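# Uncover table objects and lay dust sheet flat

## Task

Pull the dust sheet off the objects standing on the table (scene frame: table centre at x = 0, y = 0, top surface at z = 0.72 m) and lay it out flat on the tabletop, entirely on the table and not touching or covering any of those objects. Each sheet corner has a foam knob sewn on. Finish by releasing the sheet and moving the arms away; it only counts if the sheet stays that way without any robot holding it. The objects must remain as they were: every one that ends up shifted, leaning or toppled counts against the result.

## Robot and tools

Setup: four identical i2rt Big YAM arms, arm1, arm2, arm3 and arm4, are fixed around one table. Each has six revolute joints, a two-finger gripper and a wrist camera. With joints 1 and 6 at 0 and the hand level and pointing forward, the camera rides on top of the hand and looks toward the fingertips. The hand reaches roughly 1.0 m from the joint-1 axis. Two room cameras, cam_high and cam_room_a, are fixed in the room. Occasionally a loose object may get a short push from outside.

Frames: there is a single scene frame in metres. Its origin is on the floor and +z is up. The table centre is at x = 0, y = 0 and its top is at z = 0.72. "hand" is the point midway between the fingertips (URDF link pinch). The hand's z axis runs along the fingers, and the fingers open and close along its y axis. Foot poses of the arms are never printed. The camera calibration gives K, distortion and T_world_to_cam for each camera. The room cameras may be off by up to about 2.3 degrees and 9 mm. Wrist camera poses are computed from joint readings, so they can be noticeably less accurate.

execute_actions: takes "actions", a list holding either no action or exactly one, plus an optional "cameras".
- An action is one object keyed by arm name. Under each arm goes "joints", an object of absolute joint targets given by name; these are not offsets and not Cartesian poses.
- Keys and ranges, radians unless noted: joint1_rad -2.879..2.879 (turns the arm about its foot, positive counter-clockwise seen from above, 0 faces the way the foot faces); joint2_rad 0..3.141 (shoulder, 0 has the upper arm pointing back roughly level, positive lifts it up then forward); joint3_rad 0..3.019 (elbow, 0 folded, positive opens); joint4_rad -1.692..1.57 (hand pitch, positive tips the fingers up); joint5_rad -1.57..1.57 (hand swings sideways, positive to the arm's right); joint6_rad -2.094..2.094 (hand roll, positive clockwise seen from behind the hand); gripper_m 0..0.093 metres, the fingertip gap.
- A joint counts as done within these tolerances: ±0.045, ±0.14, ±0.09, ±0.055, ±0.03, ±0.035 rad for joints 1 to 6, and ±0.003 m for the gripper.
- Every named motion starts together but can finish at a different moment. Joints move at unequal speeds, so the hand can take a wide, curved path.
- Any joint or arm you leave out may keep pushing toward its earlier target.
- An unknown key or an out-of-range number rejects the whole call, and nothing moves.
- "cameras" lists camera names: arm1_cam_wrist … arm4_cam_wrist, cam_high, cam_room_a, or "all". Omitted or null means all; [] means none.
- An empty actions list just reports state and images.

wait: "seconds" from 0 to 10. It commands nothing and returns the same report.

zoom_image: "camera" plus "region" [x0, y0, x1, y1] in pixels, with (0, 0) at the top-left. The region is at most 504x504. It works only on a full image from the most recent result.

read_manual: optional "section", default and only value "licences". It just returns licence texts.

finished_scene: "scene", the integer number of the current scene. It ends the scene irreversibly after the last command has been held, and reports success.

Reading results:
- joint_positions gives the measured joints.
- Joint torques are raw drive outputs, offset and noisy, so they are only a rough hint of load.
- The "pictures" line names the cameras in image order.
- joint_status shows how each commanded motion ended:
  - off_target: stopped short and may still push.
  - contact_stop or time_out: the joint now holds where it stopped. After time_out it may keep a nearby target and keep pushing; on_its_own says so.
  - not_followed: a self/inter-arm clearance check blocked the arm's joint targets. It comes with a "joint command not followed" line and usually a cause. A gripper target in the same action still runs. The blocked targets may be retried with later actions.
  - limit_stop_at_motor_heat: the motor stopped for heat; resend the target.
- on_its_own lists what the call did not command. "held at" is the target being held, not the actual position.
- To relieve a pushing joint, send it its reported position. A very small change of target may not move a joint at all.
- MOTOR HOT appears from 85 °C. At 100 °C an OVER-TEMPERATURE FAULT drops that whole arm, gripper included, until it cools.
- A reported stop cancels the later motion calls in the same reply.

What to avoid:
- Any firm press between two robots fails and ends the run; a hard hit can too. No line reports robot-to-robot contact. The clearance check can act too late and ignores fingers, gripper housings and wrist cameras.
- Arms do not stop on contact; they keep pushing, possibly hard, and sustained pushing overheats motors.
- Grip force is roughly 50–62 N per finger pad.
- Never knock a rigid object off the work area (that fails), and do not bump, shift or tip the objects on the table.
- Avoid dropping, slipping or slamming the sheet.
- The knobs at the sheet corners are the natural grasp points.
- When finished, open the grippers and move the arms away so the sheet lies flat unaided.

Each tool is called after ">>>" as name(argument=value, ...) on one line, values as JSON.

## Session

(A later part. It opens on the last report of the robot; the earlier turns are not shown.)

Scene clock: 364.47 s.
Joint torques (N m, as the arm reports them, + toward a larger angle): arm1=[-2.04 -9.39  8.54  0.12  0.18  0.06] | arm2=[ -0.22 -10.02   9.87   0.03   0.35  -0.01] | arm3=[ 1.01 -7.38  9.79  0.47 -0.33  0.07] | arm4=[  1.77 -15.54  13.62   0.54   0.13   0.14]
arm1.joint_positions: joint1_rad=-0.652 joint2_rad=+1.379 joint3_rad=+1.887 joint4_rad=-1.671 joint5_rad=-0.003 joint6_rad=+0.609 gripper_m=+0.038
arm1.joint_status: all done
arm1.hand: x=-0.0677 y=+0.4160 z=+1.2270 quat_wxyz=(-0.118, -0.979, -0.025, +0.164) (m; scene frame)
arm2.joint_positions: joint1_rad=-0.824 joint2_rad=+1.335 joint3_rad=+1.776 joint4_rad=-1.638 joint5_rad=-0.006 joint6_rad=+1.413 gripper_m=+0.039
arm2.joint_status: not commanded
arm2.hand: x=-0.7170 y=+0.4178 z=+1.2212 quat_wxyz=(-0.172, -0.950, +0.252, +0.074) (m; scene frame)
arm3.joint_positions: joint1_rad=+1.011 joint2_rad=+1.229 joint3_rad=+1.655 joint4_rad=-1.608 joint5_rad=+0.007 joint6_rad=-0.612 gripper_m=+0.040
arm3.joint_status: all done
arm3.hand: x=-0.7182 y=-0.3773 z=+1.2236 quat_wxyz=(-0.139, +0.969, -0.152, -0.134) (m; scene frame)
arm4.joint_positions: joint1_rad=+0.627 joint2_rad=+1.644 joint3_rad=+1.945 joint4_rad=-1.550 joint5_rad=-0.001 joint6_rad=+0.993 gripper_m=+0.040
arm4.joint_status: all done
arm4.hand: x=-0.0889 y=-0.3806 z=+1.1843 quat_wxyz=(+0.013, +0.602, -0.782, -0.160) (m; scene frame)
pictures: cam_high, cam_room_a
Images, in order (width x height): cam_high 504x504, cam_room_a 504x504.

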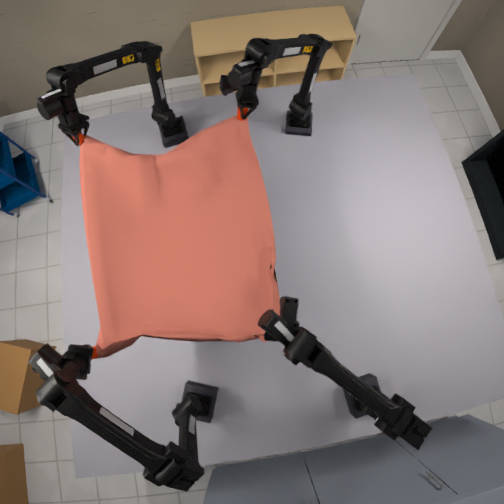

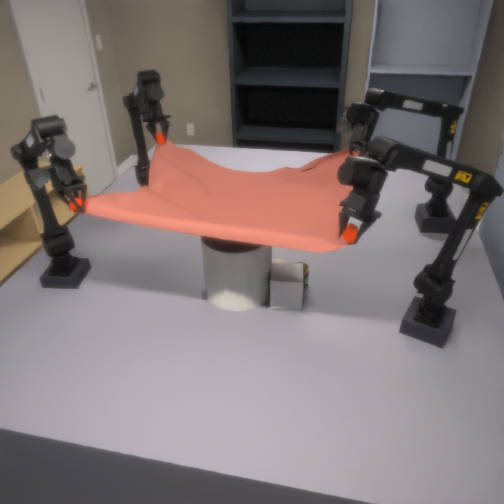

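>>> execute_actions(actions=[{"arm1":{"joints":{"joint1_rad":-0.089,"joint2_rad":0.927,"joint3_rad":1.495,"joint4_rad":-1.52,"joint6_rad":1.18}},"arm2":{"joints":{"joint1_rad":-0.216,"joint2_rad":1.014,"joint3_rad":1.485,"joint4_rad":-1.42,"joint6_rad":2.0}},"arm3":{"joints":{"joint1_rad":0.335,"joint2_rad":0.861,"joint3_rad":1.365,"joint4_rad":-1.43,"joint6_rad":-1.28}},"arm4":{"joints":{"joint1_rad":0.2,"joint2_rad":1.112,"joint3_rad":1.46,"joint4_rad":-1.26,"joint6_rad":0.57}}}], cameras=[])

>>> execute_actions(actions=[{"arm1":{"joints":{"joint1_rad":0.73,"joint2_rad":0.965,"joint3_rad":1.5,"joint4_rad":-1.49,"joint6_rad":2.0}},"arm2":{"joints":{"joint1_rad":0.40,"joint2_rad":1.167,"joint3_rad":1.6,"joint4_rad":-1.38,"joint6_rad":2.08}},"arm3":{"joints":{"joint1_rad":-0.33,"joint2_rad":1.071,"joint3_rad":1.495,"joint4_rad":-1.33,"joint6_rad":-1.95}},"arm4":{"joints":{"joint1_rad":-0.40,"joint4_rad":-1.24,"joint6_rad":-0.03}}}], cameras=["cam_high","cam_room_a","arm4_cam_wrist"])

Scene clock: 384.80 s.
Joint torques (N m, as the arm reports them, + toward a larger angle): arm1=[-0.07 -2.24  8.61  1.55  0.09  0.01] | arm2=[ 0.76 -6.05  9.14  1.11  0.25  0.27] | arm3=[ 0.75 -2.34  9.89  1.62 -0.2  -0.14] | arm4=[ 1.98 -4.82  8.6   2.6   0.2  -0.03]
arm1.joint_positions: joint1_rad=-0.097 joint2_rad=+0.928 joint3_rad=+1.502 joint4_rad=-1.534 joint5_rad=-0.001 joint6_rad=+1.172 gripper_m=+0.038
arm1.joint_status: all done
arm1.hand: x=+0.1775 y=+0.3983 z=+1.2315 quat_wxyz=(-0.277, -0.954, -0.020, +0.111) (m; scene frame)
arm2.joint_positions: joint1_rad=-0.216 joint2_rad=+1.023 joint3_rad=+1.474 joint4_rad=-1.430 joint5_rad=-0.005 joint6_rad=+1.982 gripper_m=+0.039
arm2.joint_status: all done
arm2.hand: x=-0.4697 y=+0.3939 z=+1.2229 quat_wxyz=(-0.287, -0.929, +0.227, -0.051) (m; scene frame)
arm3.joint_positions: joint1_rad=+0.338 joint2_rad=+0.863 joint3_rad=+1.368 joint4_rad=-1.435 joint5_rad=+0.003 joint6_rad=-1.268 gripper_m=+0.040
arm3.joint_status: all done
arm3.hand: x=-0.4693 y=-0.3890 z=+1.2351 quat_wxyz=(-0.315, +0.936, -0.154, -0.039) (m; scene frame)
arm4.joint_positions: joint1_rad=+0.198 joint2_rad=+1.108 joint3_rad=+1.465 joint4_rad=-1.281 joint5_rad=-0.005 joint6_rad=+0.579 gripper_m=+0.040
arm4.joint_status: all done
arm4.hand: x=+0.1597 y=-0.3966 z=+1.2380 quat_wxyz=(-0.105, +0.573, -0.756, -0.300) (m; scene frame)
pictures: none
No camera images: the call's "cameras" was empty. Leave "cameras" out to get every camera's image.

Scene clock: 386.57 s.
Joint torques (N m, as the arm reports them, + toward a larger angle): arm1=[-1.13 -3.98  8.68  1.31  0.11  0.03] | arm2=[ 0.12 -9.64 12.51  0.88  0.1   0.19] | arm3=[ 0.94 -6.53 14.38  1.64 -0.13 -0.19] | arm4=[ 1.11 -4.96  8.53  2.69  0.19  0.01]
arm1.joint_positions: joint1_rad=+0.724 joint2_rad=+0.963 joint3_rad=+1.502 joint4_rad=-1.503 joint5_rad=+0.000 joint6_rad=+1.991 gripper_m=+0.038
arm1.joint_status: all done
arm1.hand: x=+0.4333 y=+0.3944 z=+1.2248 quat_wxyz=(-0.268, -0.955, -0.020, -0.127) (m; scene frame)
arm2.joint_positions: joint1_rad=+0.402 joint2_rad=+1.186 joint3_rad=+1.549 joint4_rad=-1.389 joint5_rad=-0.001 joint6_rad=+2.067 gripper_m=+0.039
arm2.joint_status: all done
arm2.hand: x=-0.2225 y=+0.3922 z=+1.2035 quat_wxyz=(-0.233, -0.963, -0.026, -0.134) (m; scene frame)
arm3.joint_positions: joint1_rad=-0.330 joint2_rad=+1.078 joint3_rad=+1.452 joint4_rad=-1.339 joint5_rad=+0.001 joint6_rad=-1.936 gripper_m=+0.040
arm3.joint_status: all done
arm3.hand: x=-0.2230 y=-0.3910 z=+1.2205 quat_wxyz=(-0.260, +0.940, -0.155, +0.154) (m; scene frame)
arm4.joint_positions: joint1_rad=-0.393 joint2_rad=+1.108 joint3_rad=+1.465 joint4_rad=-1.263 joint5_rad=-0.006 joint6_rad=-0.020 gripper_m=+0.040
arm4.joint_status: all done
arm4.hand: x=+0.4046 y=-0.3907 z=+1.2408 quat_wxyz=(-0.262, +0.574, -0.751, -0.195) (m; scene frame)
pictures: arm4_cam_wrist, cam_high, cam_room_a
camera_calibration (this result's frames):
arm4_cam_wrist: T_world_to_cam=[[0.963006, -0.26941, 0.00607333, -0.498779], [-0.26879, -0.961912, -0.0497698, -0.196961], [0.0192505, 0.0462961, -0.998742, 1.37085], [0, 0, 0, 1]] pos_world=[0.400997, -0.387301, 1.36235]
Images, in order (width x height): arm4_cam_wrist 616x616, cam_high 504x504, cam_room_a 504x504.

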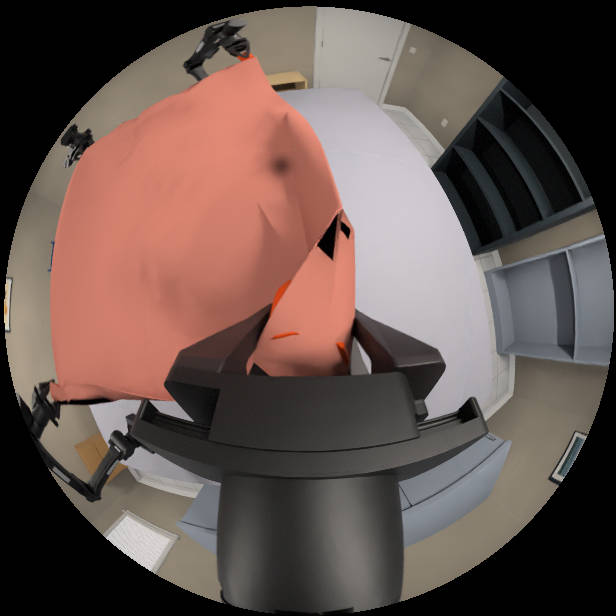

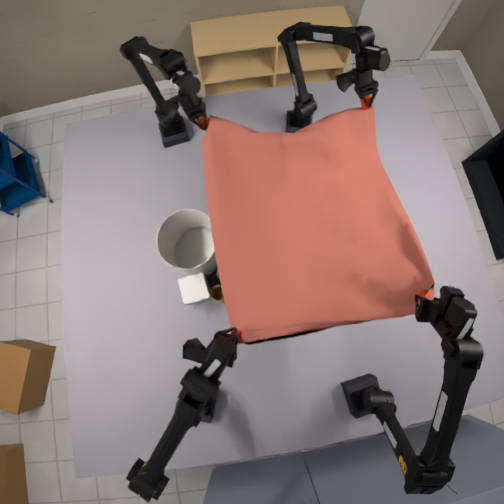

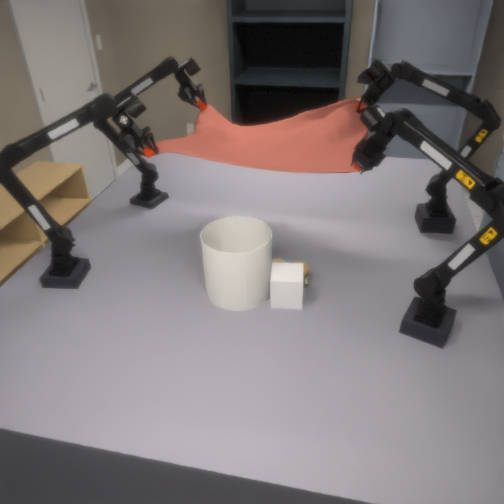

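>>> execute_actions(actions=[{"arm1":{"joints":{"joint1_rad":1.222,"joint2_rad":1.515,"joint3_rad":1.6,"joint4_rad":-1.36,"joint6_rad":2.08}},"arm2":{"joints":{"joint1_rad":0.73,"joint2_rad":1.665,"joint3_rad":1.745,"joint4_rad":-1.343}},"arm3":{"joints":{"joint1_rad":-0.63,"joint2_rad":1.648,"joint3_rad":1.675,"joint4_rad":-1.304,"joint6_rad":-2.08}},"arm4":{"joints":{"joint1_rad":-0.823,"joint2_rad":1.555,"joint3_rad":1.55,"joint4_rad":-1.23,"joint6_rad":-0.45}}}], cameras=["cam_high","cam_room_a"])

Scene clock: 405.80 s.
Joint torques (N m, as the arm reports them, + toward a larger angle): arm1=[ -0.83 -14.92  11.23   0.6   -0.08  -0.05] | arm2=[  0.22 -15.8   11.23   0.13   0.06   0.2 ] | arm3=[  0.91 -14.15  12.19   0.49   0.03  -0.13] | arm4=[  1.69 -14.62  11.79   1.78   0.12   0.01]
arm1.joint_positions: joint1_rad=+1.222 joint2_rad=+1.517 joint3_rad=+1.580 joint4_rad=-1.368 joint5_rad=+0.005 joint6_rad=+2.077 gripper_m=+0.038
arm1.joint_status: all done
arm1.hand: x=+0.7075 y=+0.3939 z=+1.0488 quat_wxyz=(-0.097, -0.966, -0.222, -0.086) (m; scene frame)
arm2.joint_positions: joint1_rad=+0.736 joint2_rad=+1.671 joint3_rad=+1.711 joint4_rad=-1.343 joint5_rad=+0.001 joint6_rad=+2.069 gripper_m=+0.039
arm2.joint_status: all done
arm2.hand: x=-0.0025 y=+0.3914 z=+1.0490 quat_wxyz=(-0.103, -0.973, -0.189, -0.084) (m; scene frame)
arm3.joint_positions: joint1_rad=-0.633 joint2_rad=+1.653 joint3_rad=+1.658 joint4_rad=-1.298 joint5_rad=-0.003 joint6_rad=-2.073 gripper_m=+0.040
arm3.joint_status: all done
arm3.hand: x=+0.0013 y=-0.3862 z=+1.0562 quat_wxyz=(-0.106, +0.960, -0.242, +0.096) (m; scene frame)
arm4.joint_positions: joint1_rad=-0.824 joint2_rad=+1.576 joint3_rad=+1.512 joint4_rad=-1.246 joint5_rad=-0.004 joint6_rad=-0.439 gripper_m=+0.040
arm4.joint_status: all done
arm4.hand: x=+0.6379 y=-0.3924 z=+1.0473 quat_wxyz=(-0.127, +0.597, -0.791, -0.029) (m; scene frame)
pictures: cam_high, cam_room_a
Images, in order (width x height): cam_high 504x504, cam_room_a 504x504.

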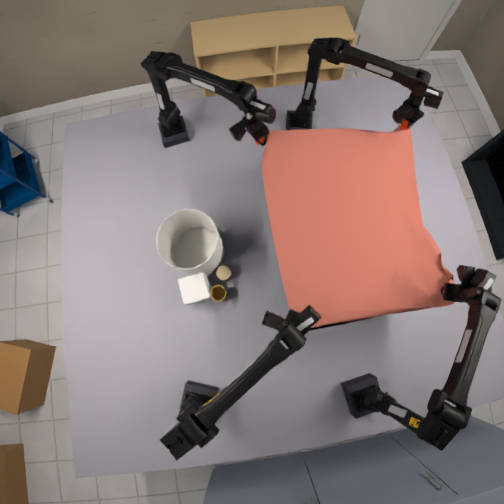

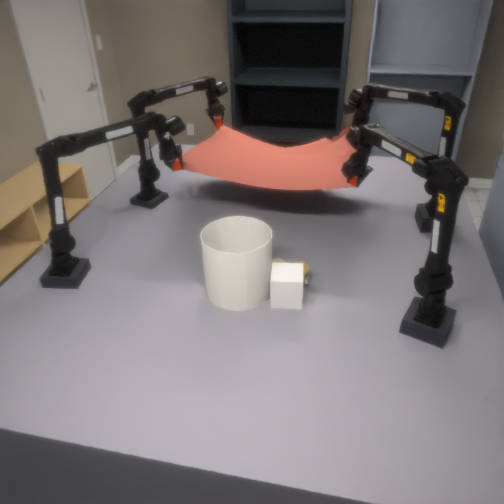

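>>> execute_actions(actions=[{"arm4":{"joints":{"joint5_rad":-1.4,"joint1_rad":-1.0,"joint2_rad":1.75,"joint6_rad":-0.62}}}], cameras=[])

>>> execute_actions(actions=[{"arm1":{"joints":{"joint1_rad":1.24,"joint2_rad":1.77,"joint3_rad":1.315,"joint4_rad":-1.025}},"arm2":{"joints":{"joint1_rad":0.743,"joint2_rad":1.9,"joint3_rad":1.47,"joint4_rad":-1.035}},"arm3":{"joints":{"joint1_rad":-0.645,"joint2_rad":1.908,"joint3_rad":1.425,"joint4_rad":-0.997}},"arm4":{"joints":{"joint1_rad":-1.181,"joint2_rad":2.105,"joint3_rad":1.31,"joint4_rad":-0.755,"joint6_rad":-0.8}}}])

Scene clock: 428.10 s.
Joint torques (N m, as the arm reports them, + toward a larger angle): arm1=[ -1.56 -14.56  11.13   0.52  -0.16  -0.03] | arm2=[  0.87 -15.88  11.35   0.07   0.03   0.23] | arm3=[  1.04 -14.3   12.17   0.16   0.07  -0.05] | arm4=[  1.71 -14.74  11.12   1.43  -0.61   0.02]
arm1.joint_positions: joint1_rad=+1.220 joint2_rad=+1.517 joint3_rad=+1.580 joint4_rad=-1.368 joint5_rad=+0.008 joint6_rad=+2.078 gripper_m=+0.038
arm1.joint_status: not commanded
arm1.hand: x=+0.7068 y=+0.3930 z=+1.0488 quat_wxyz=(-0.098, -0.967, -0.221, -0.085) (m; scene frame)
arm2.joint_positions: joint1_rad=+0.736 joint2_rad=+1.671 joint3_rad=+1.711 joint4_rad=-1.343 joint5_rad=+0.001 joint6_rad=+2.069 gripper_m=+0.039
arm2.joint_status: not commanded
arm2.hand: x=-0.0025 y=+0.3914 z=+1.0490 quat_wxyz=(-0.103, -0.973, -0.189, -0.084) (m; scene frame)
arm3.joint_positions: joint1_rad=-0.632 joint2_rad=+1.653 joint3_rad=+1.658 joint4_rad=-1.291 joint5_rad=-0.004 joint6_rad=-2.080 gripper_m=+0.040
arm3.joint_status: not commanded
arm3.hand: x=+0.0024 y=-0.3846 z=+1.0567 quat_wxyz=(-0.108, +0.960, -0.237, +0.098) (m; scene frame)
arm4.joint_positions: joint1_rad=-1.002 joint2_rad=+1.763 joint3_rad=+1.512 joint4_rad=-1.245 joint5_rad=-1.305 joint6_rad=-0.611 gripper_m=+0.040
arm4.joint_status: joint5_rad time_out (moved -1.301 of -1.396); the others done
arm4.on_its_own: joint5_rad is held at -1.305, not at your -1.400, since a time_out
arm4.hand: x=+0.6033 y=-0.3302 z=+1.0760 quat_wxyz=(-0.010, +0.494, -0.622, -0.607) (m; scene frame)
pictures: none
joint command not followed: on one or more control steps a check withheld the commanded joint targets of the arm4 arm, and it was not sent them on those steps.
cause: the commanded joint targets would bring two parts of the arm too close to each other (its wrist (the part past joint 4) and its wrist camera); next, command targets that bring no two parts of the arm closer together.
No camera images: the call's "cameras" was empty. Leave "cameras" out to get every camera's image.

not run: a stop came earlier in this reply.

>>> execute_actions(actions=[{"arm1":{"joints":{"joint1_rad":1.24,"joint2_rad":1.77,"joint3_rad":1.315,"joint4_rad":-1.025}},"arm2":{"joints":{"joint1_rad":0.743,"joint2_rad":1.9,"joint3_rad":1.47,"joint4_rad":-1.035}},"arm3":{"joints":{"joint1_rad":-0.645,"joint2_rad":1.908,"joint3_rad":1.425,"joint4_rad":-0.997}},"arm4":{"joints":{"joint1_rad":-1.175,"joint2_rad":2.09,"joint3_rad":1.31,"joint4_rad":-0.77,"joint5_rad":-1.3,"joint6_rad":-0.6}}}])

Scene clock: 436.33 s.
Joint torques (N m, as the arm reports them, + toward a larger angle): arm1=[  0.77 -16.44   9.89   0.48  -0.11  -0.07] | arm2=[  0.88 -17.63  10.11  -0.17   0.02   0.22] | arm3=[  0.41 -15.72   9.94   0.09   0.06  -0.06] | arm4=[  1.25 -17.96   7.78   1.36  -0.68   0.08]
arm1.joint_positions: joint1_rad=+1.226 joint2_rad=+1.769 joint3_rad=+1.292 joint4_rad=-1.039 joint5_rad=+0.006 joint6_rad=+2.078 gripper_m=+0.038
arm1.joint_status: all done
arm1.hand: x=+0.7085 y=+0.3964 z=+0.8174 quat_wxyz=(-0.019, -0.974, -0.226, -0.016) (m; scene frame)
arm2.joint_positions: joint1_rad=+0.736 joint2_rad=+1.901 joint3_rad=+1.435 joint4_rad=-1.039 joint5_rad=+0.002 joint6_rad=+2.070 gripper_m=+0.039
arm2.joint_status: all done
arm2.hand: x=-0.0090 y=+0.3961 z=+0.8206 quat_wxyz=(-0.026, -0.981, -0.190, -0.019) (m; scene frame)
arm3.joint_positions: joint1_rad=-0.640 joint2_rad=+1.906 joint3_rad=+1.413 joint4_rad=-0.992 joint5_rad=-0.003 joint6_rad=-2.081 gripper_m=+0.040
arm3.joint_status: all done
arm3.hand: x=+0.0038 y=-0.3892 z=+0.8284 quat_wxyz=(-0.036, +0.969, -0.243, +0.031) (m; scene frame)
arm4.joint_positions: joint1_rad=-1.168 joint2_rad=+2.112 joint3_rad=+1.281 joint4_rad=-0.789 joint5_rad=-1.298 joint6_rad=-0.607 gripper_m=+0.040
arm4.joint_status: all done
arm4.hand: x=+0.6645 y=-0.3960 z=+0.8182 quat_wxyz=(-0.009, +0.409, -0.684, -0.604) (m; scene frame)
pictures: arm1_cam_wrist, arm2_cam_wrist, arm3_cam_wrist, arm4_cam_wrist, cam_high, cam_room_a
camera_calibration (this result's frames):
arm1_cam_wrist: T_world_to_cam=[[-0.447372, 0.892669, -0.0547666, 0.00903015], [0.695338, 0.385682, 0.606428, -1.13428], [0.562462, 0.233218, -0.79325, 0.281846], [0, 0, 0, 1]] pos_world=[0.634218, 0.363678, 0.911927]
arm2_cam_wrist: T_world_to_cam=[[-0.350158, 0.933949, -0.0716124, -0.307571], [0.727427, 0.319299, 0.60737, -0.619102], [0.590118, 0.160582, -0.791185, 0.719194], [0, 0, 0, 1]] pos_world=[-0.081756, 0.369444, 0.923014]
arm3_cam_wrist: T_world_to_cam=[[0.468783, 0.879601, 0.0808961, 0.276225], [0.678769, -0.417322, 0.604247, -0.65685], [0.565256, -0.228351, -0.79268, 0.690994], [0, 0, 0, 1]] pos_world=[-0.0742289, -0.359296, 0.922291]
arm4_cam_wrist: T_world_to_cam=[[0.568019, 0.0601824, -0.820812, 0.321606], [-0.268386, -0.929259, -0.253863, 0.0264891], [-0.778025, 0.364493, -0.511684, 1.20133], [0, 0, 0, 1]] pos_world=[0.759094, -0.432615, 0.885403]
Images, in order (width x height): arm1_cam_wrist 616x616, arm2_cam_wrist 616x616, arm3_cam_wrist 616x616, arm4_cam_wrist 616x616, cam_high 504x504, cam_room_a 504x504.

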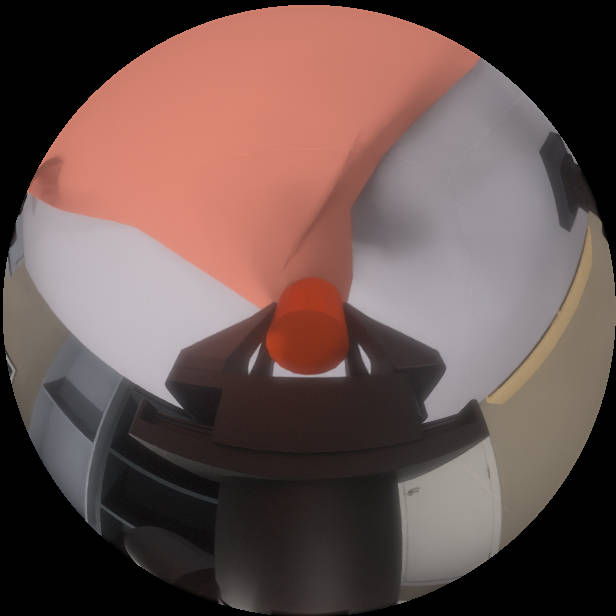

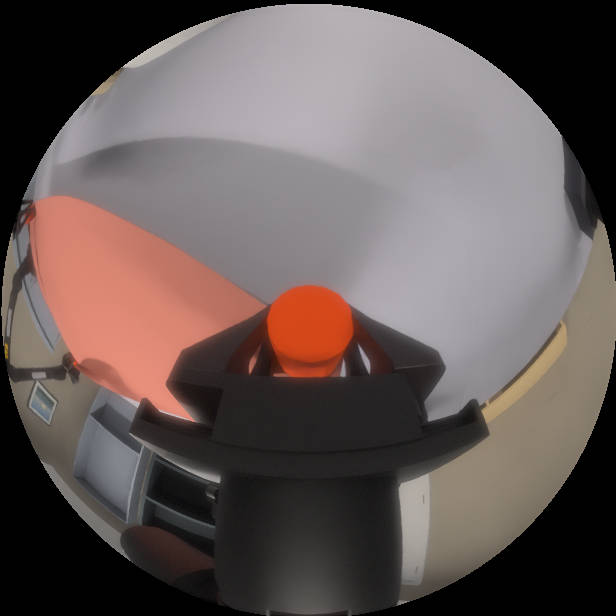

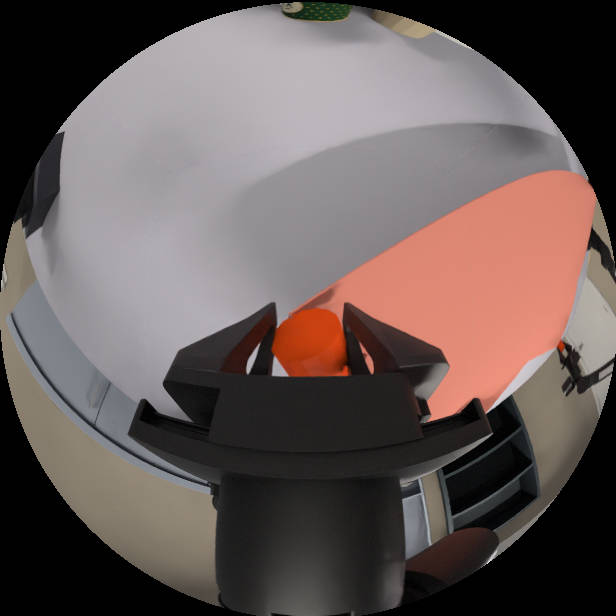

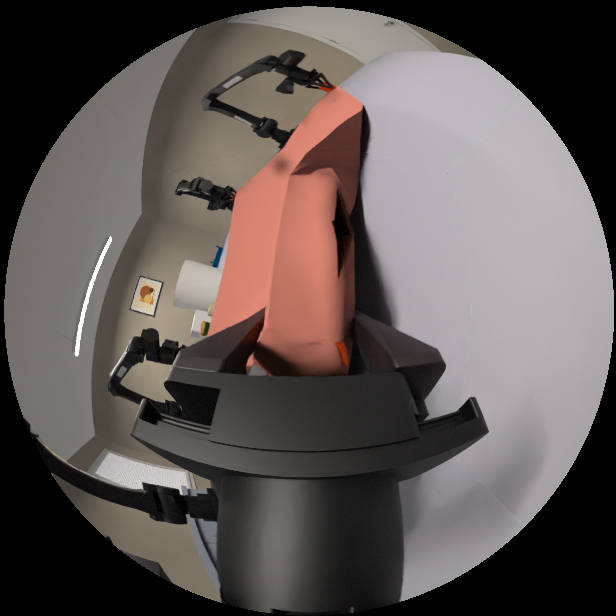

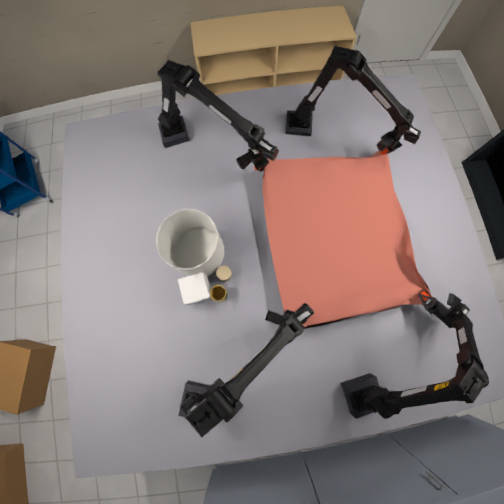

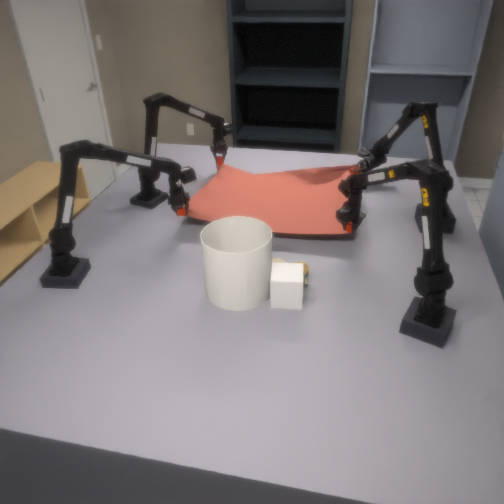

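>>> execute_actions(actions=[{"arm1":{"joints":{"joint2_rad":1.875,"joint4_rad":-0.96}},"arm2":{"joints":{"joint2_rad":2.005,"joint4_rad":-0.985}},"arm3":{"joints":{"joint2_rad":2.03,"joint4_rad":-0.95}},"arm4":{"joints":{"joint2_rad":2.15}}}], cameras=[])

>>> execute_actions(actions=[{"arm4":{"joints":{"gripper_m":0.075}}}], cameras=[])

>>> execute_actions(actions=[{"arm4":{"joints":{"joint1_rad":-1.36}}}], cameras=[])

>>> execute_actions(actions=[{"arm4":{"joints":{"joint1_rad":-0.95,"joint2_rad":1.7,"joint3_rad":1.45,"joint4_rad":-1.31,"joint5_rad":0,"joint6_rad":-1.0,"gripper_m":0.093}}}], cameras=["arm4_cam_wrist","cam_high"])

Scene clock: 447.57 s.
Joint torques (N m, as the arm reports them, + toward a larger angle): arm1=[ -1.45 -17.12   9.23   0.29  -0.04  -0.06] | arm2=[  1.1  -19.94   9.31  -0.13   0.05   0.22] | arm3=[  0.93 -17.08   9.28  -0.05   0.04  -0.07] | arm4=[  0.98 -14.3    7.55   1.4   -0.67   0.1 ]
arm1.joint_positions: joint1_rad=+1.228 joint2_rad=+1.870 joint3_rad=+1.292 joint4_rad=-0.973 joint5_rad=+0.004 joint6_rad=+2.078 gripper_m=+0.038
arm1.joint_status: all done
arm1.hand: x=+0.7155 y=+0.3940 z=+0.7678 quat_wxyz=(-0.006, -0.974, -0.227, -0.005) (m; scene frame)
arm2.joint_positions: joint1_rad=+0.736 joint2_rad=+2.026 joint3_rad=+1.438 joint4_rad=-0.991 joint5_rad=+0.002 joint6_rad=+2.070 gripper_m=+0.039
arm2.joint_status: all done
arm2.hand: x=-0.0102 y=+0.3970 z=+0.7535 quat_wxyz=(+0.003, -0.982, -0.190, +0.004) (m; scene frame)
arm3.joint_positions: joint1_rad=-0.640 joint2_rad=+2.035 joint3_rad=+1.413 joint4_rad=-0.946 joint5_rad=-0.003 joint6_rad=-2.081 gripper_m=+0.040
arm3.joint_status: all done
arm3.hand: x=+0.0003 y=-0.3914 z=+0.7586 quat_wxyz=(-0.006, +0.970, -0.244, +0.003) (m; scene frame)
arm4.joint_positions: joint1_rad=-1.168 joint2_rad=+2.127 joint3_rad=+1.281 joint4_rad=-0.789 joint5_rad=-1.298 joint6_rad=-0.607 gripper_m=+0.040
arm4.joint_status: all done
arm4.hand: x=+0.6630 y=-0.3968 z=+0.8107 quat_wxyz=(-0.003, +0.405, -0.686, -0.604) (m; scene frame)
pictures: none
No camera images: the call's "cameras" was empty. Leave "cameras" out to get every camera's image.

Scene clock: 448.23 s.
Joint torques (N m, as the arm reports them, + toward a larger angle): arm1=[  0.13 -16.8    9.11   0.36  -0.02  -0.05] | arm2=[  1.51 -19.96   9.39  -0.22   0.01   0.23] | arm3=[  0.12 -16.65   9.3   -0.09   0.04  -0.07] | arm4=[  1.06 -14.34   7.58   1.31  -0.66   0.08]
arm1.joint_positions: joint1_rad=+1.228 joint2_rad=+1.870 joint3_rad=+1.292 joint4_rad=-0.973 joint5_rad=+0.004 joint6_rad=+2.078 gripper_m=+0.038
arm1.joint_status: not commanded
arm1.hand: x=+0.7155 y=+0.3940 z=+0.7678 quat_wxyz=(-0.006, -0.974, -0.227, -0.005) (m; scene frame)
arm2.joint_positions: joint1_rad=+0.736 joint2_rad=+2.026 joint3_rad=+1.438 joint4_rad=-0.991 joint5_rad=+0.002 joint6_rad=+2.070 gripper_m=+0.039
arm2.joint_status: not commanded
arm2.hand: x=-0.0102 y=+0.3970 z=+0.7535 quat_wxyz=(+0.003, -0.982, -0.190, +0.004) (m; scene frame)
arm3.joint_positions: joint1_rad=-0.640 joint2_rad=+2.035 joint3_rad=+1.413 joint4_rad=-0.946 joint5_rad=-0.003 joint6_rad=-2.081 gripper_m=+0.040
arm3.joint_status: not commanded
arm3.hand: x=+0.0003 y=-0.3914 z=+0.7586 quat_wxyz=(-0.006, +0.970, -0.244, +0.003) (m; scene frame)
arm4.joint_positions: joint1_rad=-1.168 joint2_rad=+2.127 joint3_rad=+1.281 joint4_rad=-0.787 joint5_rad=-1.298 joint6_rad=-0.607 gripper_m=+0.075
arm4.joint_status: all done
arm4.hand: x=+0.6634 y=-0.3968 z=+0.8107 quat_wxyz=(-0.005, +0.406, -0.686, -0.604) (m; scene frame)
pictures: none
No camera images: the call's "cameras" was empty. Leave "cameras" out to get every camera's image.

Scene clock: 449.47 s.
Joint torques (N m, as the arm reports them, + toward a larger angle): arm1=[ -0.73 -17.54   9.33   0.29  -0.01   0.01] | arm2=[  0.71 -19.56   9.31  -0.17   0.01   0.2 ] | arm3=[  0.53 -17.22   9.23  -0.04   0.04  -0.07] | arm4=[  1.73 -14.7    7.61   1.34  -0.66   0.08]
arm1.joint_positions: joint1_rad=+1.228 joint2_rad=+1.870 joint3_rad=+1.292 joint4_rad=-0.973 joint5_rad=+0.004 joint6_rad=+2.078 gripper_m=+0.038
arm1.joint_status: not commanded
arm1.hand: x=+0.7155 y=+0.3940 z=+0.7678 quat_wxyz=(-0.006, -0.974, -0.227, -0.005) (m; scene frame)
arm2.joint_positions: joint1_rad=+0.736 joint2_rad=+2.026 joint3_rad=+1.438 joint4_rad=-0.991 joint5_rad=+0.002 joint6_rad=+2.070 gripper_m=+0.039
arm2.joint_status: not commanded
arm2.hand: x=-0.0102 y=+0.3970 z=+0.7535 quat_wxyz=(+0.003, -0.982, -0.190, +0.004) (m; scene frame)
arm3.joint_positions: joint1_rad=-0.640 joint2_rad=+2.035 joint3_rad=+1.413 joint4_rad=-0.946 joint5_rad=-0.003 joint6_rad=-2.081 gripper_m=+0.040
arm3.joint_status: not commanded
arm3.hand: x=+0.0003 y=-0.3914 z=+0.7586 quat_wxyz=(-0.006, +0.970, -0.244, +0.003) (m; scene frame)
arm4.joint_positions: joint1_rad=-1.357 joint2_rad=+2.127 joint3_rad=+1.281 joint4_rad=-0.787 joint5_rad=-1.298 joint6_rad=-0.607 gripper_m=+0.075
arm4.joint_status: all done
arm4.hand: x=+0.7317 y=-0.4749 z=+0.8107 quat_wxyz=(-0.062, +0.339, -0.721, -0.601) (m; scene frame)
pictures: none
No camera images: the call's "cameras" was empty. Leave "cameras" out to get every camera's image.

Scene clock: 451.10 s.
Joint torques (N m, as the arm reports them, + toward a larger angle): arm1=[ -0.39 -17.75   9.15   0.22  -0.07  -0.05] | arm2=[  1.14 -19.84   9.44  -0.14   0.01   0.18] | arm3=[  0.61 -17.12   9.25  -0.06   0.04  -0.07] | arm4=[  2.21 -11.87   9.56   0.18   0.02   0.02]
arm1.joint_positions: joint1_rad=+1.228 joint2_rad=+1.870 joint3_rad=+1.292 joint4_rad=-0.973 joint5_rad=+0.004 joint6_rad=+2.078 gripper_m=+0.038
arm1.joint_status: not commanded
arm1.hand: x=+0.7155 y=+0.3940 z=+0.7678 quat_wxyz=(-0.006, -0.974, -0.227, -0.005) (m; scene frame)
arm2.joint_positions: joint1_rad=+0.736 joint2_rad=+2.026 joint3_rad=+1.438 joint4_rad=-0.991 joint5_rad=+0.002 joint6_rad=+2.070 gripper_m=+0.039
arm2.joint_status: not commanded
arm2.hand: x=-0.0102 y=+0.3970 z=+0.7535 quat_wxyz=(+0.003, -0.982, -0.190, +0.004) (m; scene frame)
arm3.joint_positions: joint1_rad=-0.640 joint2_rad=+2.035 joint3_rad=+1.413 joint4_rad=-0.946 joint5_rad=-0.003 joint6_rad=-2.081 gripper_m=+0.040
arm3.joint_status: not commanded
arm3.hand: x=+0.0003 y=-0.3914 z=+0.7586 quat_wxyz=(-0.006, +0.970, -0.244, +0.003) (m; scene frame)
arm4.joint_positions: joint1_rad=-0.958 joint2_rad=+1.682 joint3_rad=+1.430 joint4_rad=-1.294 joint5_rad=-0.002 joint6_rad=-0.992 gripper_m=+0.093
arm4.joint_status: all done
arm4.hand: x=+0.6672 y=-0.4626 z=+0.9590 quat_wxyz=(-0.012, +0.755, -0.656, +0.001) (m; scene frame)
pictures: arm4_cam_wrist, cam_high
camera_calibration (this result's frames):
arm4_cam_wrist: T_world_to_cam=[[0.990672, 0.134602, 0.0212468, -0.615407], [0.0992051, -0.819291, 0.564731, -0.978371], [0.0934214, -0.557355, -0.825002, 0.592437], [0, 0, 0, 1]] pos_world=[0.651379, -0.388538, 1.05435]
Images, in order (width x height): arm4_cam_wrist 616x616, cam_high 504x504.

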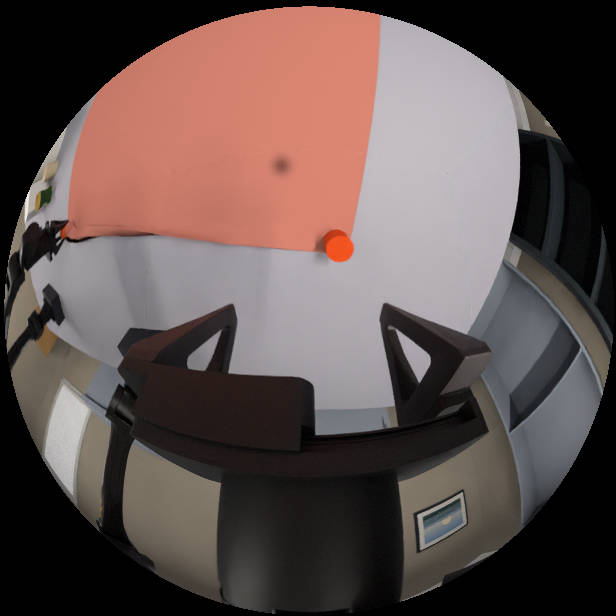

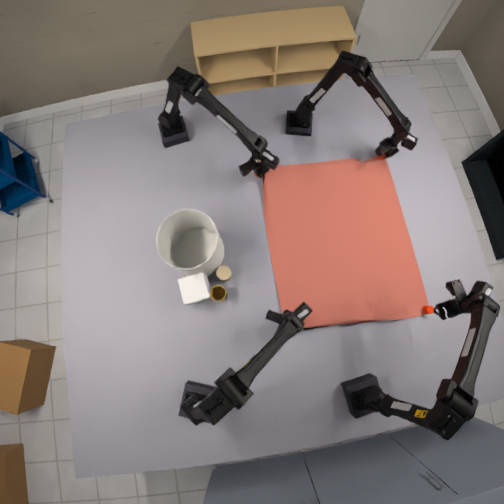

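Corner B is flat now. Release the others.

>>> execute_actions(actions=[{"arm1":{"joints":{"gripper_m":0.093}},"arm2":{"joints":{"gripper_m":0.093}},"arm3":{"joints":{"gripper_m":0.093}}}], cameras=[])

>>> execute_actions(actions=[{"arm1":{"joints":{"joint2_rad":1.5,"joint3_rad":1.45,"joint4_rad":-1.45}},"arm2":{"joints":{"joint2_rad":1.65,"joint3_rad":1.6,"joint4_rad":-1.45}},"arm3":{"joints":{"joint2_rad":1.75,"joint3_rad":1.6,"joint4_rad":-1.42,"joint6_rad":-1.0}}}], cameras=["arm1_cam_wrist","arm2_cam_wrist","arm3_cam_wrist","cam_high"])

Scene clock: 460.30 s.
Joint torques (N m, as the arm reports them, + toward a larger angle): arm1=[ -0.97 -17.21   9.35   0.2    0.02   0.  ] | arm2=[  0.86 -20.05   9.33  -0.15   0.05   0.22] | arm3=[  0.46 -17.16   9.24  -0.05   0.01  -0.06] | arm4=[  2.26 -11.95   9.66   0.15   0.03   0.02]
arm1.joint_positions: joint1_rad=+1.231 joint2_rad=+1.870 joint3_rad=+1.292 joint4_rad=-0.970 joint5_rad=+0.003 joint6_rad=+2.078 gripper_m=+0.093
arm1.joint_status: all done
arm1.hand: x=+0.7170 y=+0.3949 z=+0.7678 quat_wxyz=(-0.006, -0.973, -0.229, -0.006) (m; scene frame)
arm2.joint_positions: joint1_rad=+0.736 joint2_rad=+2.026 joint3_rad=+1.438 joint4_rad=-0.991 joint5_rad=+0.002 joint6_rad=+2.070 gripper_m=+0.093
arm2.joint_status: all done
arm2.hand: x=-0.0102 y=+0.3970 z=+0.7535 quat_wxyz=(+0.003, -0.982, -0.190, +0.004) (m; scene frame)
arm3.joint_positions: joint1_rad=-0.640 joint2_rad=+2.035 joint3_rad=+1.413 joint4_rad=-0.946 joint5_rad=-0.002 joint6_rad=-2.081 gripper_m=+0.093
arm3.joint_status: all done
arm3.hand: x=+0.0004 y=-0.3916 z=+0.7586 quat_wxyz=(-0.005, +0.970, -0.244, +0.003) (m; scene frame)
arm4.joint_positions: joint1_rad=-0.958 joint2_rad=+1.682 joint3_rad=+1.430 joint4_rad=-1.294 joint5_rad=-0.002 joint6_rad=-0.992 gripper_m=+0.093
arm4.joint_status: not commanded
arm4.hand: x=+0.6672 y=-0.4626 z=+0.9590 quat_wxyz=(-0.012, +0.755, -0.656, +0.001) (m; scene frame)
pictures: none
No camera images: the call's "cameras" was empty. Leave "cameras" out to get every camera's image.

Scene clock: 462.20 s.
Joint torques (N m, as the arm reports them, + toward a larger angle): arm1=[ -1.28 -12.6   10.67  -0.69   0.03   0.01] | arm2=[  0.85 -16.1    9.36  -0.69   0.     0.2 ] | arm3=[  0.52 -14.88  11.07  -0.19   0.     0.06] | arm4=[  2.06 -11.93   9.76   0.2    0.01   0.02]
arm1.joint_positions: joint1_rad=+1.231 joint2_rad=+1.490 joint3_rad=+1.433 joint4_rad=-1.440 joint5_rad=+0.002 joint6_rad=+2.078 gripper_m=+0.093
arm1.joint_status: all done
arm1.hand: x=+0.6638 y=+0.4305 z=+0.9965 quat_wxyz=(-0.025, -0.973, -0.229, -0.024) (m; scene frame)
arm2.joint_positions: joint1_rad=+0.736 joint2_rad=+1.665 joint3_rad=+1.585 joint4_rad=-1.442 joint5_rad=+0.002 joint6_rad=+2.070 gripper_m=+0.093
arm2.joint_status: all done
arm2.hand: x=-0.0461 y=+0.4270 z=+0.9962 quat_wxyz=(-0.020, -0.981, -0.190, -0.014) (m; scene frame)
arm3.joint_positions: joint1_rad=-0.640 joint2_rad=+1.750 joint3_rad=+1.587 joint4_rad=-1.410 joint5_rad=-0.002 joint6_rad=-1.013 gripper_m=+0.093
arm3.joint_status: all done
arm3.hand: x=-0.0272 y=-0.4094 z=+0.9717 quat_wxyz=(-0.004, +0.711, -0.703, -0.001) (m; scene frame)
arm4.joint_positions: joint1_rad=-0.958 joint2_rad=+1.682 joint3_rad=+1.430 joint4_rad=-1.294 joint5_rad=-0.002 joint6_rad=-0.992 gripper_m=+0.093
arm4.joint_status: not commanded
arm4.hand: x=+0.6672 y=-0.4626 z=+0.9590 quat_wxyz=(-0.012, +0.755, -0.656, +0.001) (m; scene frame)
pictures: arm1_cam_wrist, arm2_cam_wrist, arm3_cam_wrist, cam_high
camera_calibration (this result's frames):
arm1_cam_wrist: T_world_to_cam=[[-0.451138, 0.889705, -0.0699922, -0.0126466], [0.682066, 0.394302, 0.615882, -1.22924], [0.575552, 0.230109, -0.784723, 0.425255], [0, 0, 0, 1]] pos_world=[0.587962, 0.39809, 1.08989]
arm2_cam_wrist: T_world_to_cam=[[-0.350951, 0.934631, -0.0574356, -0.351298], [0.735092, 0.312983, 0.6014, -0.69962], [0.580063, 0.168842, -0.796881, 0.876765], [0, 0, 0, 1]] pos_world=[-0.117582, 0.399268, 1.09925]
arm3_cam_wrist: T_world_to_cam=[[0.999936, 0.0112404, 0.00115745, 0.0332795], [0.00860502, -0.823856, 0.566734, -0.879031], [0.00732387, -0.566688, -0.8239, 0.694089], [0, 0, 0, 1]] pos_world=[-0.0307967, -0.331237, 1.07]
Images, in order (width x height): arm1_cam_wrist 616x616, arm2_cam_wrist 616x616, arm3_cam_wrist 616x616, cam_high 504x504.

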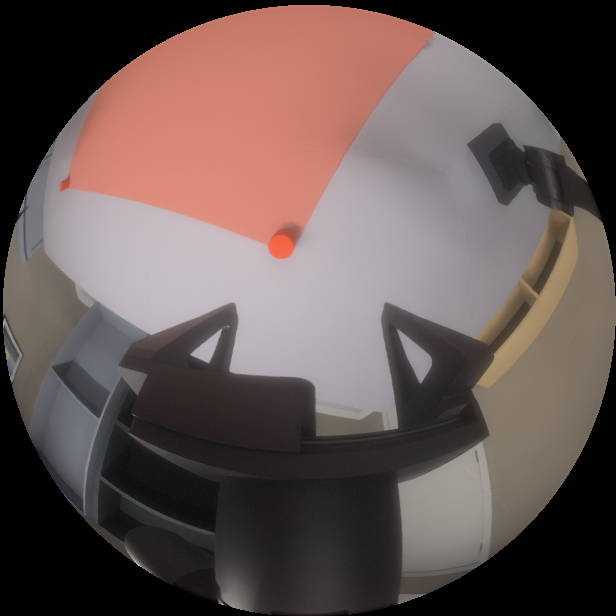

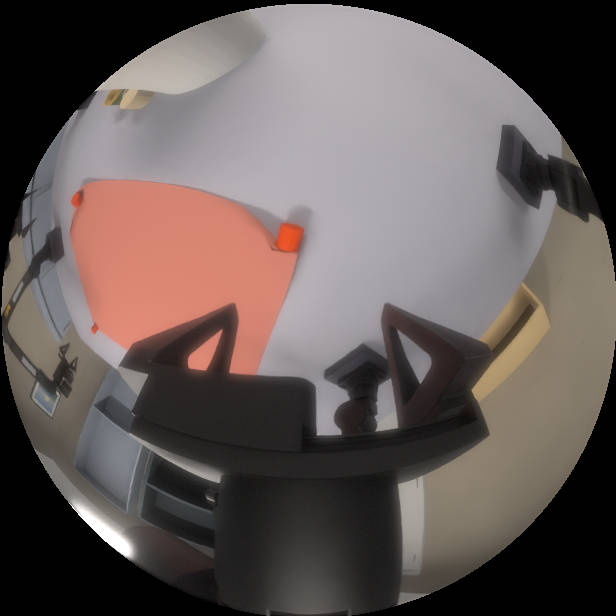

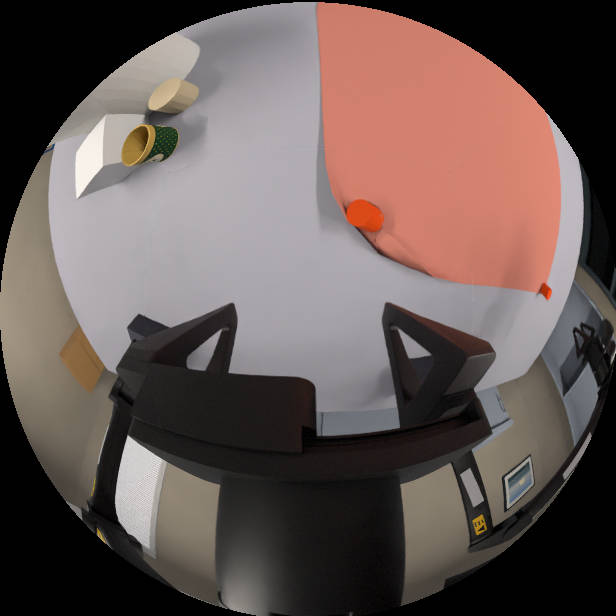

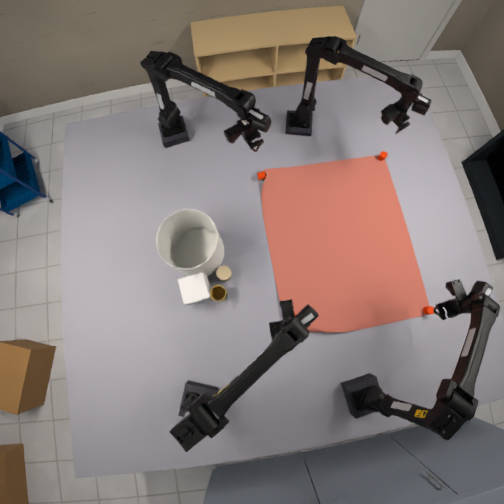

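>>> execute_actions(actions=[], cameras=["cam_high","arm3_cam_wrist"])

Scene clock: 486.17 s.
Joint torques (N m, as the arm reports them, + toward a larger angle): arm1=[ -0.59 -11.94  10.39  -0.41   0.05   0.04] | arm2=[  0.99 -15.92   9.47  -0.7    0.02   0.21] | arm3=[  0.51 -14.78  11.16  -0.21   0.     0.06] | arm4=[  2.1  -11.93   9.69   0.15   0.02   0.02]
arm1.joint_positions: joint1_rad=+1.231 joint2_rad=+1.490 joint3_rad=+1.433 joint4_rad=-1.440 joint5_rad=+0.002 joint6_rad=+2.078 gripper_m=+0.093
arm1.joint_status: all done
arm1.hand: x=+0.6638 y=+0.4305 z=+0.9965 quat_wxyz=(-0.025, -0.973, -0.229, -0.024) (m; scene frame)
arm2.joint_positions: joint1_rad=+0.736 joint2_rad=+1.665 joint3_rad=+1.585 joint4_rad=-1.442 joint5_rad=+0.002 joint6_rad=+2.070 gripper_m=+0.093
arm2.joint_status: all done
arm2.hand: x=-0.0461 y=+0.4270 z=+0.9962 quat_wxyz=(-0.020, -0.981, -0.190, -0.014) (m; scene frame)
arm3.joint_positions: joint1_rad=-0.640 joint2_rad=+1.750 joint3_rad=+1.587 joint4_rad=-1.410 joint5_rad=-0.002 joint6_rad=-1.012 gripper_m=+0.093
arm3.joint_status: all done
arm3.hand: x=-0.0272 y=-0.4094 z=+0.9717 quat_wxyz=(-0.004, +0.710, -0.704, -0.001) (m; scene frame)
arm4.joint_positions: joint1_rad=-0.958 joint2_rad=+1.682 joint3_rad=+1.430 joint4_rad=-1.294 joint5_rad=-0.002 joint6_rad=-0.992 gripper_m=+0.093
arm4.joint_status: not commanded
arm4.hand: x=+0.6672 y=-0.4626 z=+0.9590 quat_wxyz=(-0.012, +0.755, -0.656, +0.001) (m; scene frame)
pictures: arm3_cam_wrist, cam_high
camera_calibration (this result's frames):
arm3_cam_wrist: T_world_to_cam=[[0.999944, 0.0104775, 0.00115279, 0.0329719], [0.00797913, -0.823864, 0.566731, -0.879049], [0.00688765, -0.56669, -0.823902, 0.694078], [0, 0, 0, 1]] pos_world=[-0.0307366, -0.331235, 1.07]
Images, in order (width x height): arm3_cam_wrist 616x616, cam_high 504x504.

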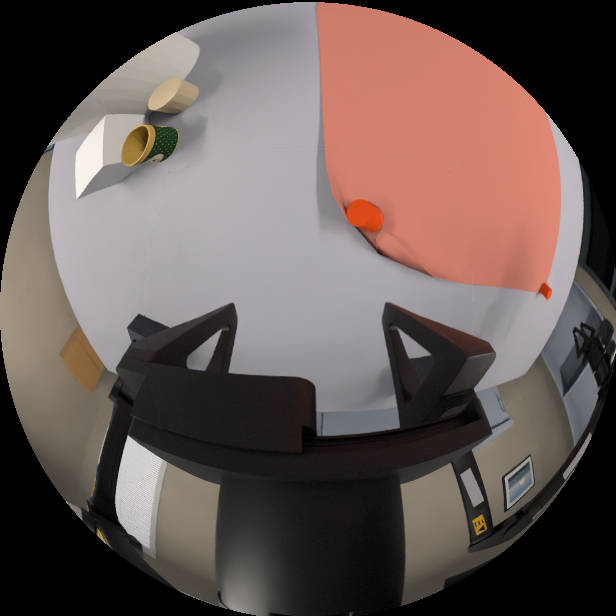

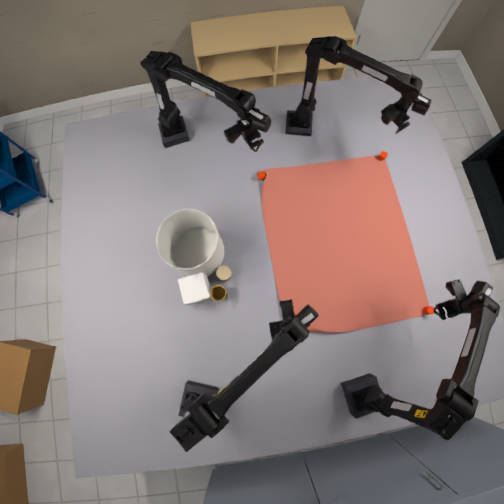

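>>> execute_actions(actions=[{"arm3":{"joints":{"joint1_rad":-0.669,"joint2_rad":2.09,"joint3_rad":1.685,"joint4_rad":-1.15,"joint6_rad":0.53}}}], cameras=["arm3_cam_wrist"])

Scene clock: 506.30 s.
Joint torques (N m, as the arm reports them, + toward a larger angle): arm1=[ -0.68 -12.04  10.68  -0.39   0.01  -0.07] | arm2=[  0.86 -16.06   9.49  -0.4    0.01   0.19] | arm3=[  0.78 -19.18  11.02   0.59   0.14   0.04] | arm4=[  2.21 -12.05   9.69   0.19   0.03   0.03]
arm1.joint_positions: joint1_rad=+1.231 joint2_rad=+1.490 joint3_rad=+1.433 joint4_rad=-1.440 joint5_rad=+0.002 joint6_rad=+2.078 gripper_m=+0.093
arm1.joint_status: not commanded
arm1.hand: x=+0.6638 y=+0.4305 z=+0.9965 quat_wxyz=(-0.025, -0.973, -0.229, -0.024) (m; scene frame)
arm2.joint_positions: joint1_rad=+0.736 joint2_rad=+1.665 joint3_rad=+1.585 joint4_rad=-1.442 joint5_rad=+0.002 joint6_rad=+2.070 gripper_m=+0.093
arm2.joint_status: not commanded
arm2.hand: x=-0.0461 y=+0.4270 z=+0.9962 quat_wxyz=(-0.020, -0.981, -0.190, -0.014) (m; scene frame)
arm3.joint_positions: joint1_rad=-0.667 joint2_rad=+2.096 joint3_rad=+1.665 joint4_rad=-1.159 joint5_rad=-0.002 joint6_rad=+0.517 gripper_m=+0.093
arm3.joint_status: all done
arm3.hand: x=+0.0502 y=-0.3793 z=+0.8072 quat_wxyz=(+0.005, +0.012, -1.000, +0.001) (m; scene frame)
arm4.joint_positions: joint1_rad=-0.958 joint2_rad=+1.682 joint3_rad=+1.430 joint4_rad=-1.294 joint5_rad=-0.002 joint6_rad=-0.992 gripper_m=+0.093
arm4.joint_status: not commanded
arm4.hand: x=+0.6672 y=-0.4626 z=+0.9590 quat_wxyz=(-0.012, +0.755, -0.656, +0.001) (m; scene frame)
pictures: arm3_cam_wrist
camera_calibration (this result's frames):
arm3_cam_wrist: T_world_to_cam=[[0.0255764, -0.999673, -0.000763795, -0.377213], [-0.81391, -0.0212673, 0.580602, -0.427221], [-0.580428, -0.0142281, -0.814187, 0.806309], [0, 0, 0, 1]] pos_world=[0.129933, -0.374703, 0.904244]
Images, in order (width x height): arm3_cam_wrist 616x616.

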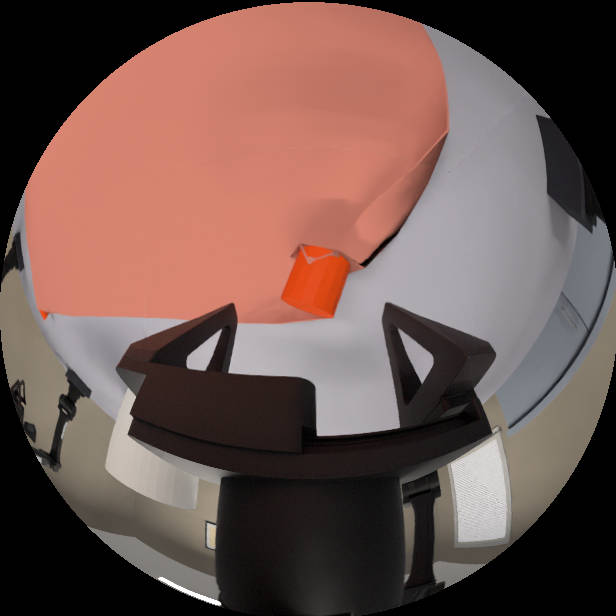

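>>> execute_actions(actions=[{"arm3":{"joints":{"joint1_rad":-0.675,"joint2_rad":2.17,"joint3_rad":1.635,"joint4_rad":-1.02}}}], cameras=["arm3_cam_wrist"])

>>> execute_actions(actions=[{"arm3":{"joints":{"gripper_m":0.03}}}], cameras=["arm3_cam_wrist"])

Scene clock: 515.43 s.
Joint torques (N m, as the arm reports them, + toward a larger angle): arm1=[ -1.03 -12.37  10.48  -0.44   0.    -0.01] | arm2=[  0.98 -16.36   9.38  -0.69   0.03   0.23] | arm3=[  0.38 -18.33   8.89   0.73   0.12   0.05] | arm4=[  1.94 -11.87   9.71   0.21   0.02   0.02]
arm1.joint_positions: joint1_rad=+1.231 joint2_rad=+1.490 joint3_rad=+1.433 joint4_rad=-1.440 joint5_rad=+0.002 joint6_rad=+2.078 gripper_m=+0.093
arm1.joint_status: not commanded
arm1.hand: x=+0.6638 y=+0.4305 z=+0.9965 quat_wxyz=(-0.025, -0.973, -0.229, -0.024) (m; scene frame)
arm2.joint_positions: joint1_rad=+0.736 joint2_rad=+1.665 joint3_rad=+1.585 joint4_rad=-1.442 joint5_rad=+0.002 joint6_rad=+2.070 gripper_m=+0.093
arm2.joint_status: not commanded
arm2.hand: x=-0.0461 y=+0.4270 z=+0.9962 quat_wxyz=(-0.020, -0.981, -0.190, -0.014) (m; scene frame)
arm3.joint_positions: joint1_rad=-0.667 joint2_rad=+2.164 joint3_rad=+1.634 joint4_rad=-1.032 joint5_rad=-0.002 joint6_rad=+0.518 gripper_m=+0.093
arm3.joint_status: all done
arm3.hand: x=+0.0584 y=-0.3747 z=+0.7566 quat_wxyz=(-0.007, +0.011, -1.000, -0.006) (m; scene frame)
arm4.joint_positions: joint1_rad=-0.958 joint2_rad=+1.682 joint3_rad=+1.430 joint4_rad=-1.294 joint5_rad=-0.002 joint6_rad=-0.992 gripper_m=+0.093
arm4.joint_status: not commanded
arm4.hand: x=+0.6672 y=-0.4626 z=+0.9590 quat_wxyz=(-0.012, +0.755, -0.656, +0.001) (m; scene frame)
pictures: arm3_cam_wrist
camera_calibration (this result's frames):
arm3_cam_wrist: T_world_to_cam=[[0.0234458, -0.999619, -0.0145648, -0.362241], [-0.828061, -0.0275807, 0.55996, -0.376986], [-0.560148, -0.00106818, -0.828392, 0.784418], [0, 0, 0, 1]] pos_world=[0.135716, -0.371662, 0.855626]
Images, in order (width x height): arm3_cam_wrist 616x616.

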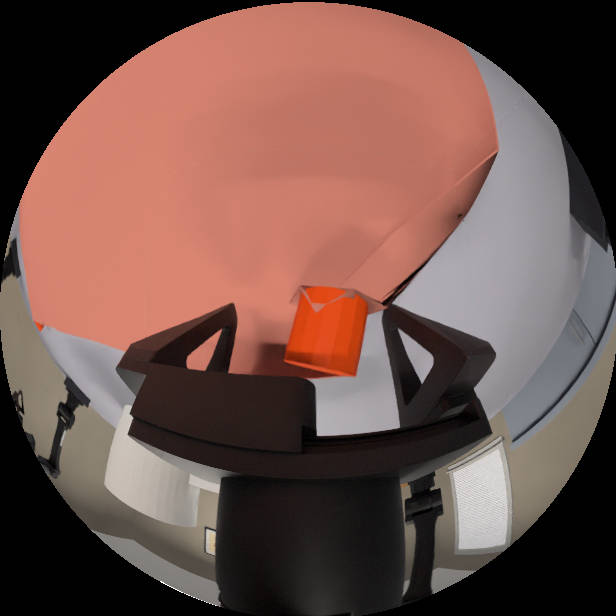

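Scene clock: 516.07 s.
Joint torques (N m, as the arm reports them, + toward a larger angle): arm1=[ -1.   -12.64  10.42  -0.59  -0.04   0.04] | arm2=[  0.87 -15.55   9.42  -0.53   0.     0.2 ] | arm3=[  0.45 -18.49   8.91   0.72   0.12   0.02] | arm4=[  2.18 -11.97   9.73   0.18   0.02   0.03]
arm1.joint_positions: joint1_rad=+1.231 joint2_rad=+1.490 joint3_rad=+1.433 joint4_rad=-1.440 joint5_rad=+0.002 joint6_rad=+2.078 gripper_m=+0.093
arm1.joint_status: not commanded
arm1.hand: x=+0.6638 y=+0.4305 z=+0.9965 quat_wxyz=(-0.025, -0.973, -0.229, -0.024) (m; scene frame)
arm2.joint_positions: joint1_rad=+0.736 joint2_rad=+1.665 joint3_rad=+1.585 joint4_rad=-1.442 joint5_rad=+0.002 joint6_rad=+2.070 gripper_m=+0.093
arm2.joint_status: not commanded
arm2.hand: x=-0.0461 y=+0.4270 z=+0.9962 quat_wxyz=(-0.020, -0.981, -0.190, -0.014) (m; scene frame)
arm3.joint_positions: joint1_rad=-0.669 joint2_rad=+2.163 joint3_rad=+1.634 joint4_rad=-1.031 joint5_rad=-0.002 joint6_rad=+0.520 gripper_m=+0.040
arm3.joint_status: gripper_m off_target (ended at +0.040, target +0.030)
arm3.hand: x=+0.0594 y=-0.3757 z=+0.7569 quat_wxyz=(-0.008, +0.009, -1.000, -0.006) (m; scene frame)
arm4.joint_positions: joint1_rad=-0.958 joint2_rad=+1.682 joint3_rad=+1.430 joint4_rad=-1.294 joint5_rad=-0.002 joint6_rad=-0.992 gripper_m=+0.093
arm4.joint_status: not commanded
arm4.hand: x=+0.6672 y=-0.4626 z=+0.9590 quat_wxyz=(-0.012, +0.755, -0.656, +0.001) (m; scene frame)
pictures: arm3_cam_wrist
camera_calibration (this result's frames):
arm3_cam_wrist: T_world_to_cam=[[0.0192688, -0.999696, -0.015365, -0.362482], [-0.828883, -0.0245663, 0.558883, -0.3743], [-0.55909, 0.00196682, -0.829104, 0.7868], [0, 0, 0, 1]] pos_world=[0.136626, -0.373115, 0.85596]
Images, in order (width x height): arm3_cam_wrist 616x616.

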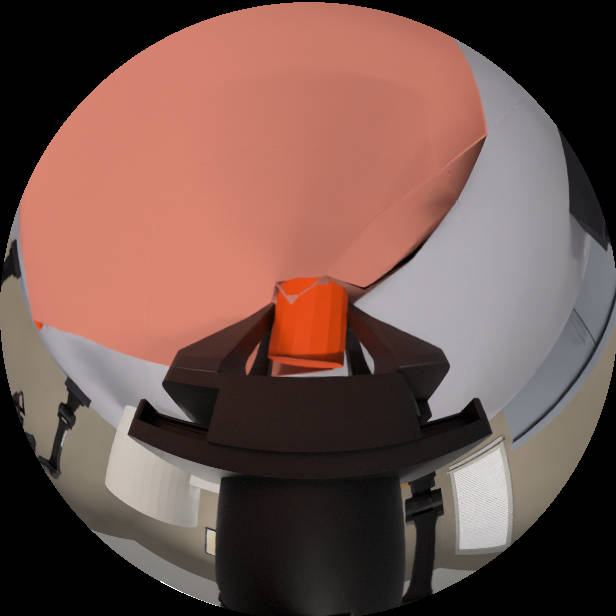

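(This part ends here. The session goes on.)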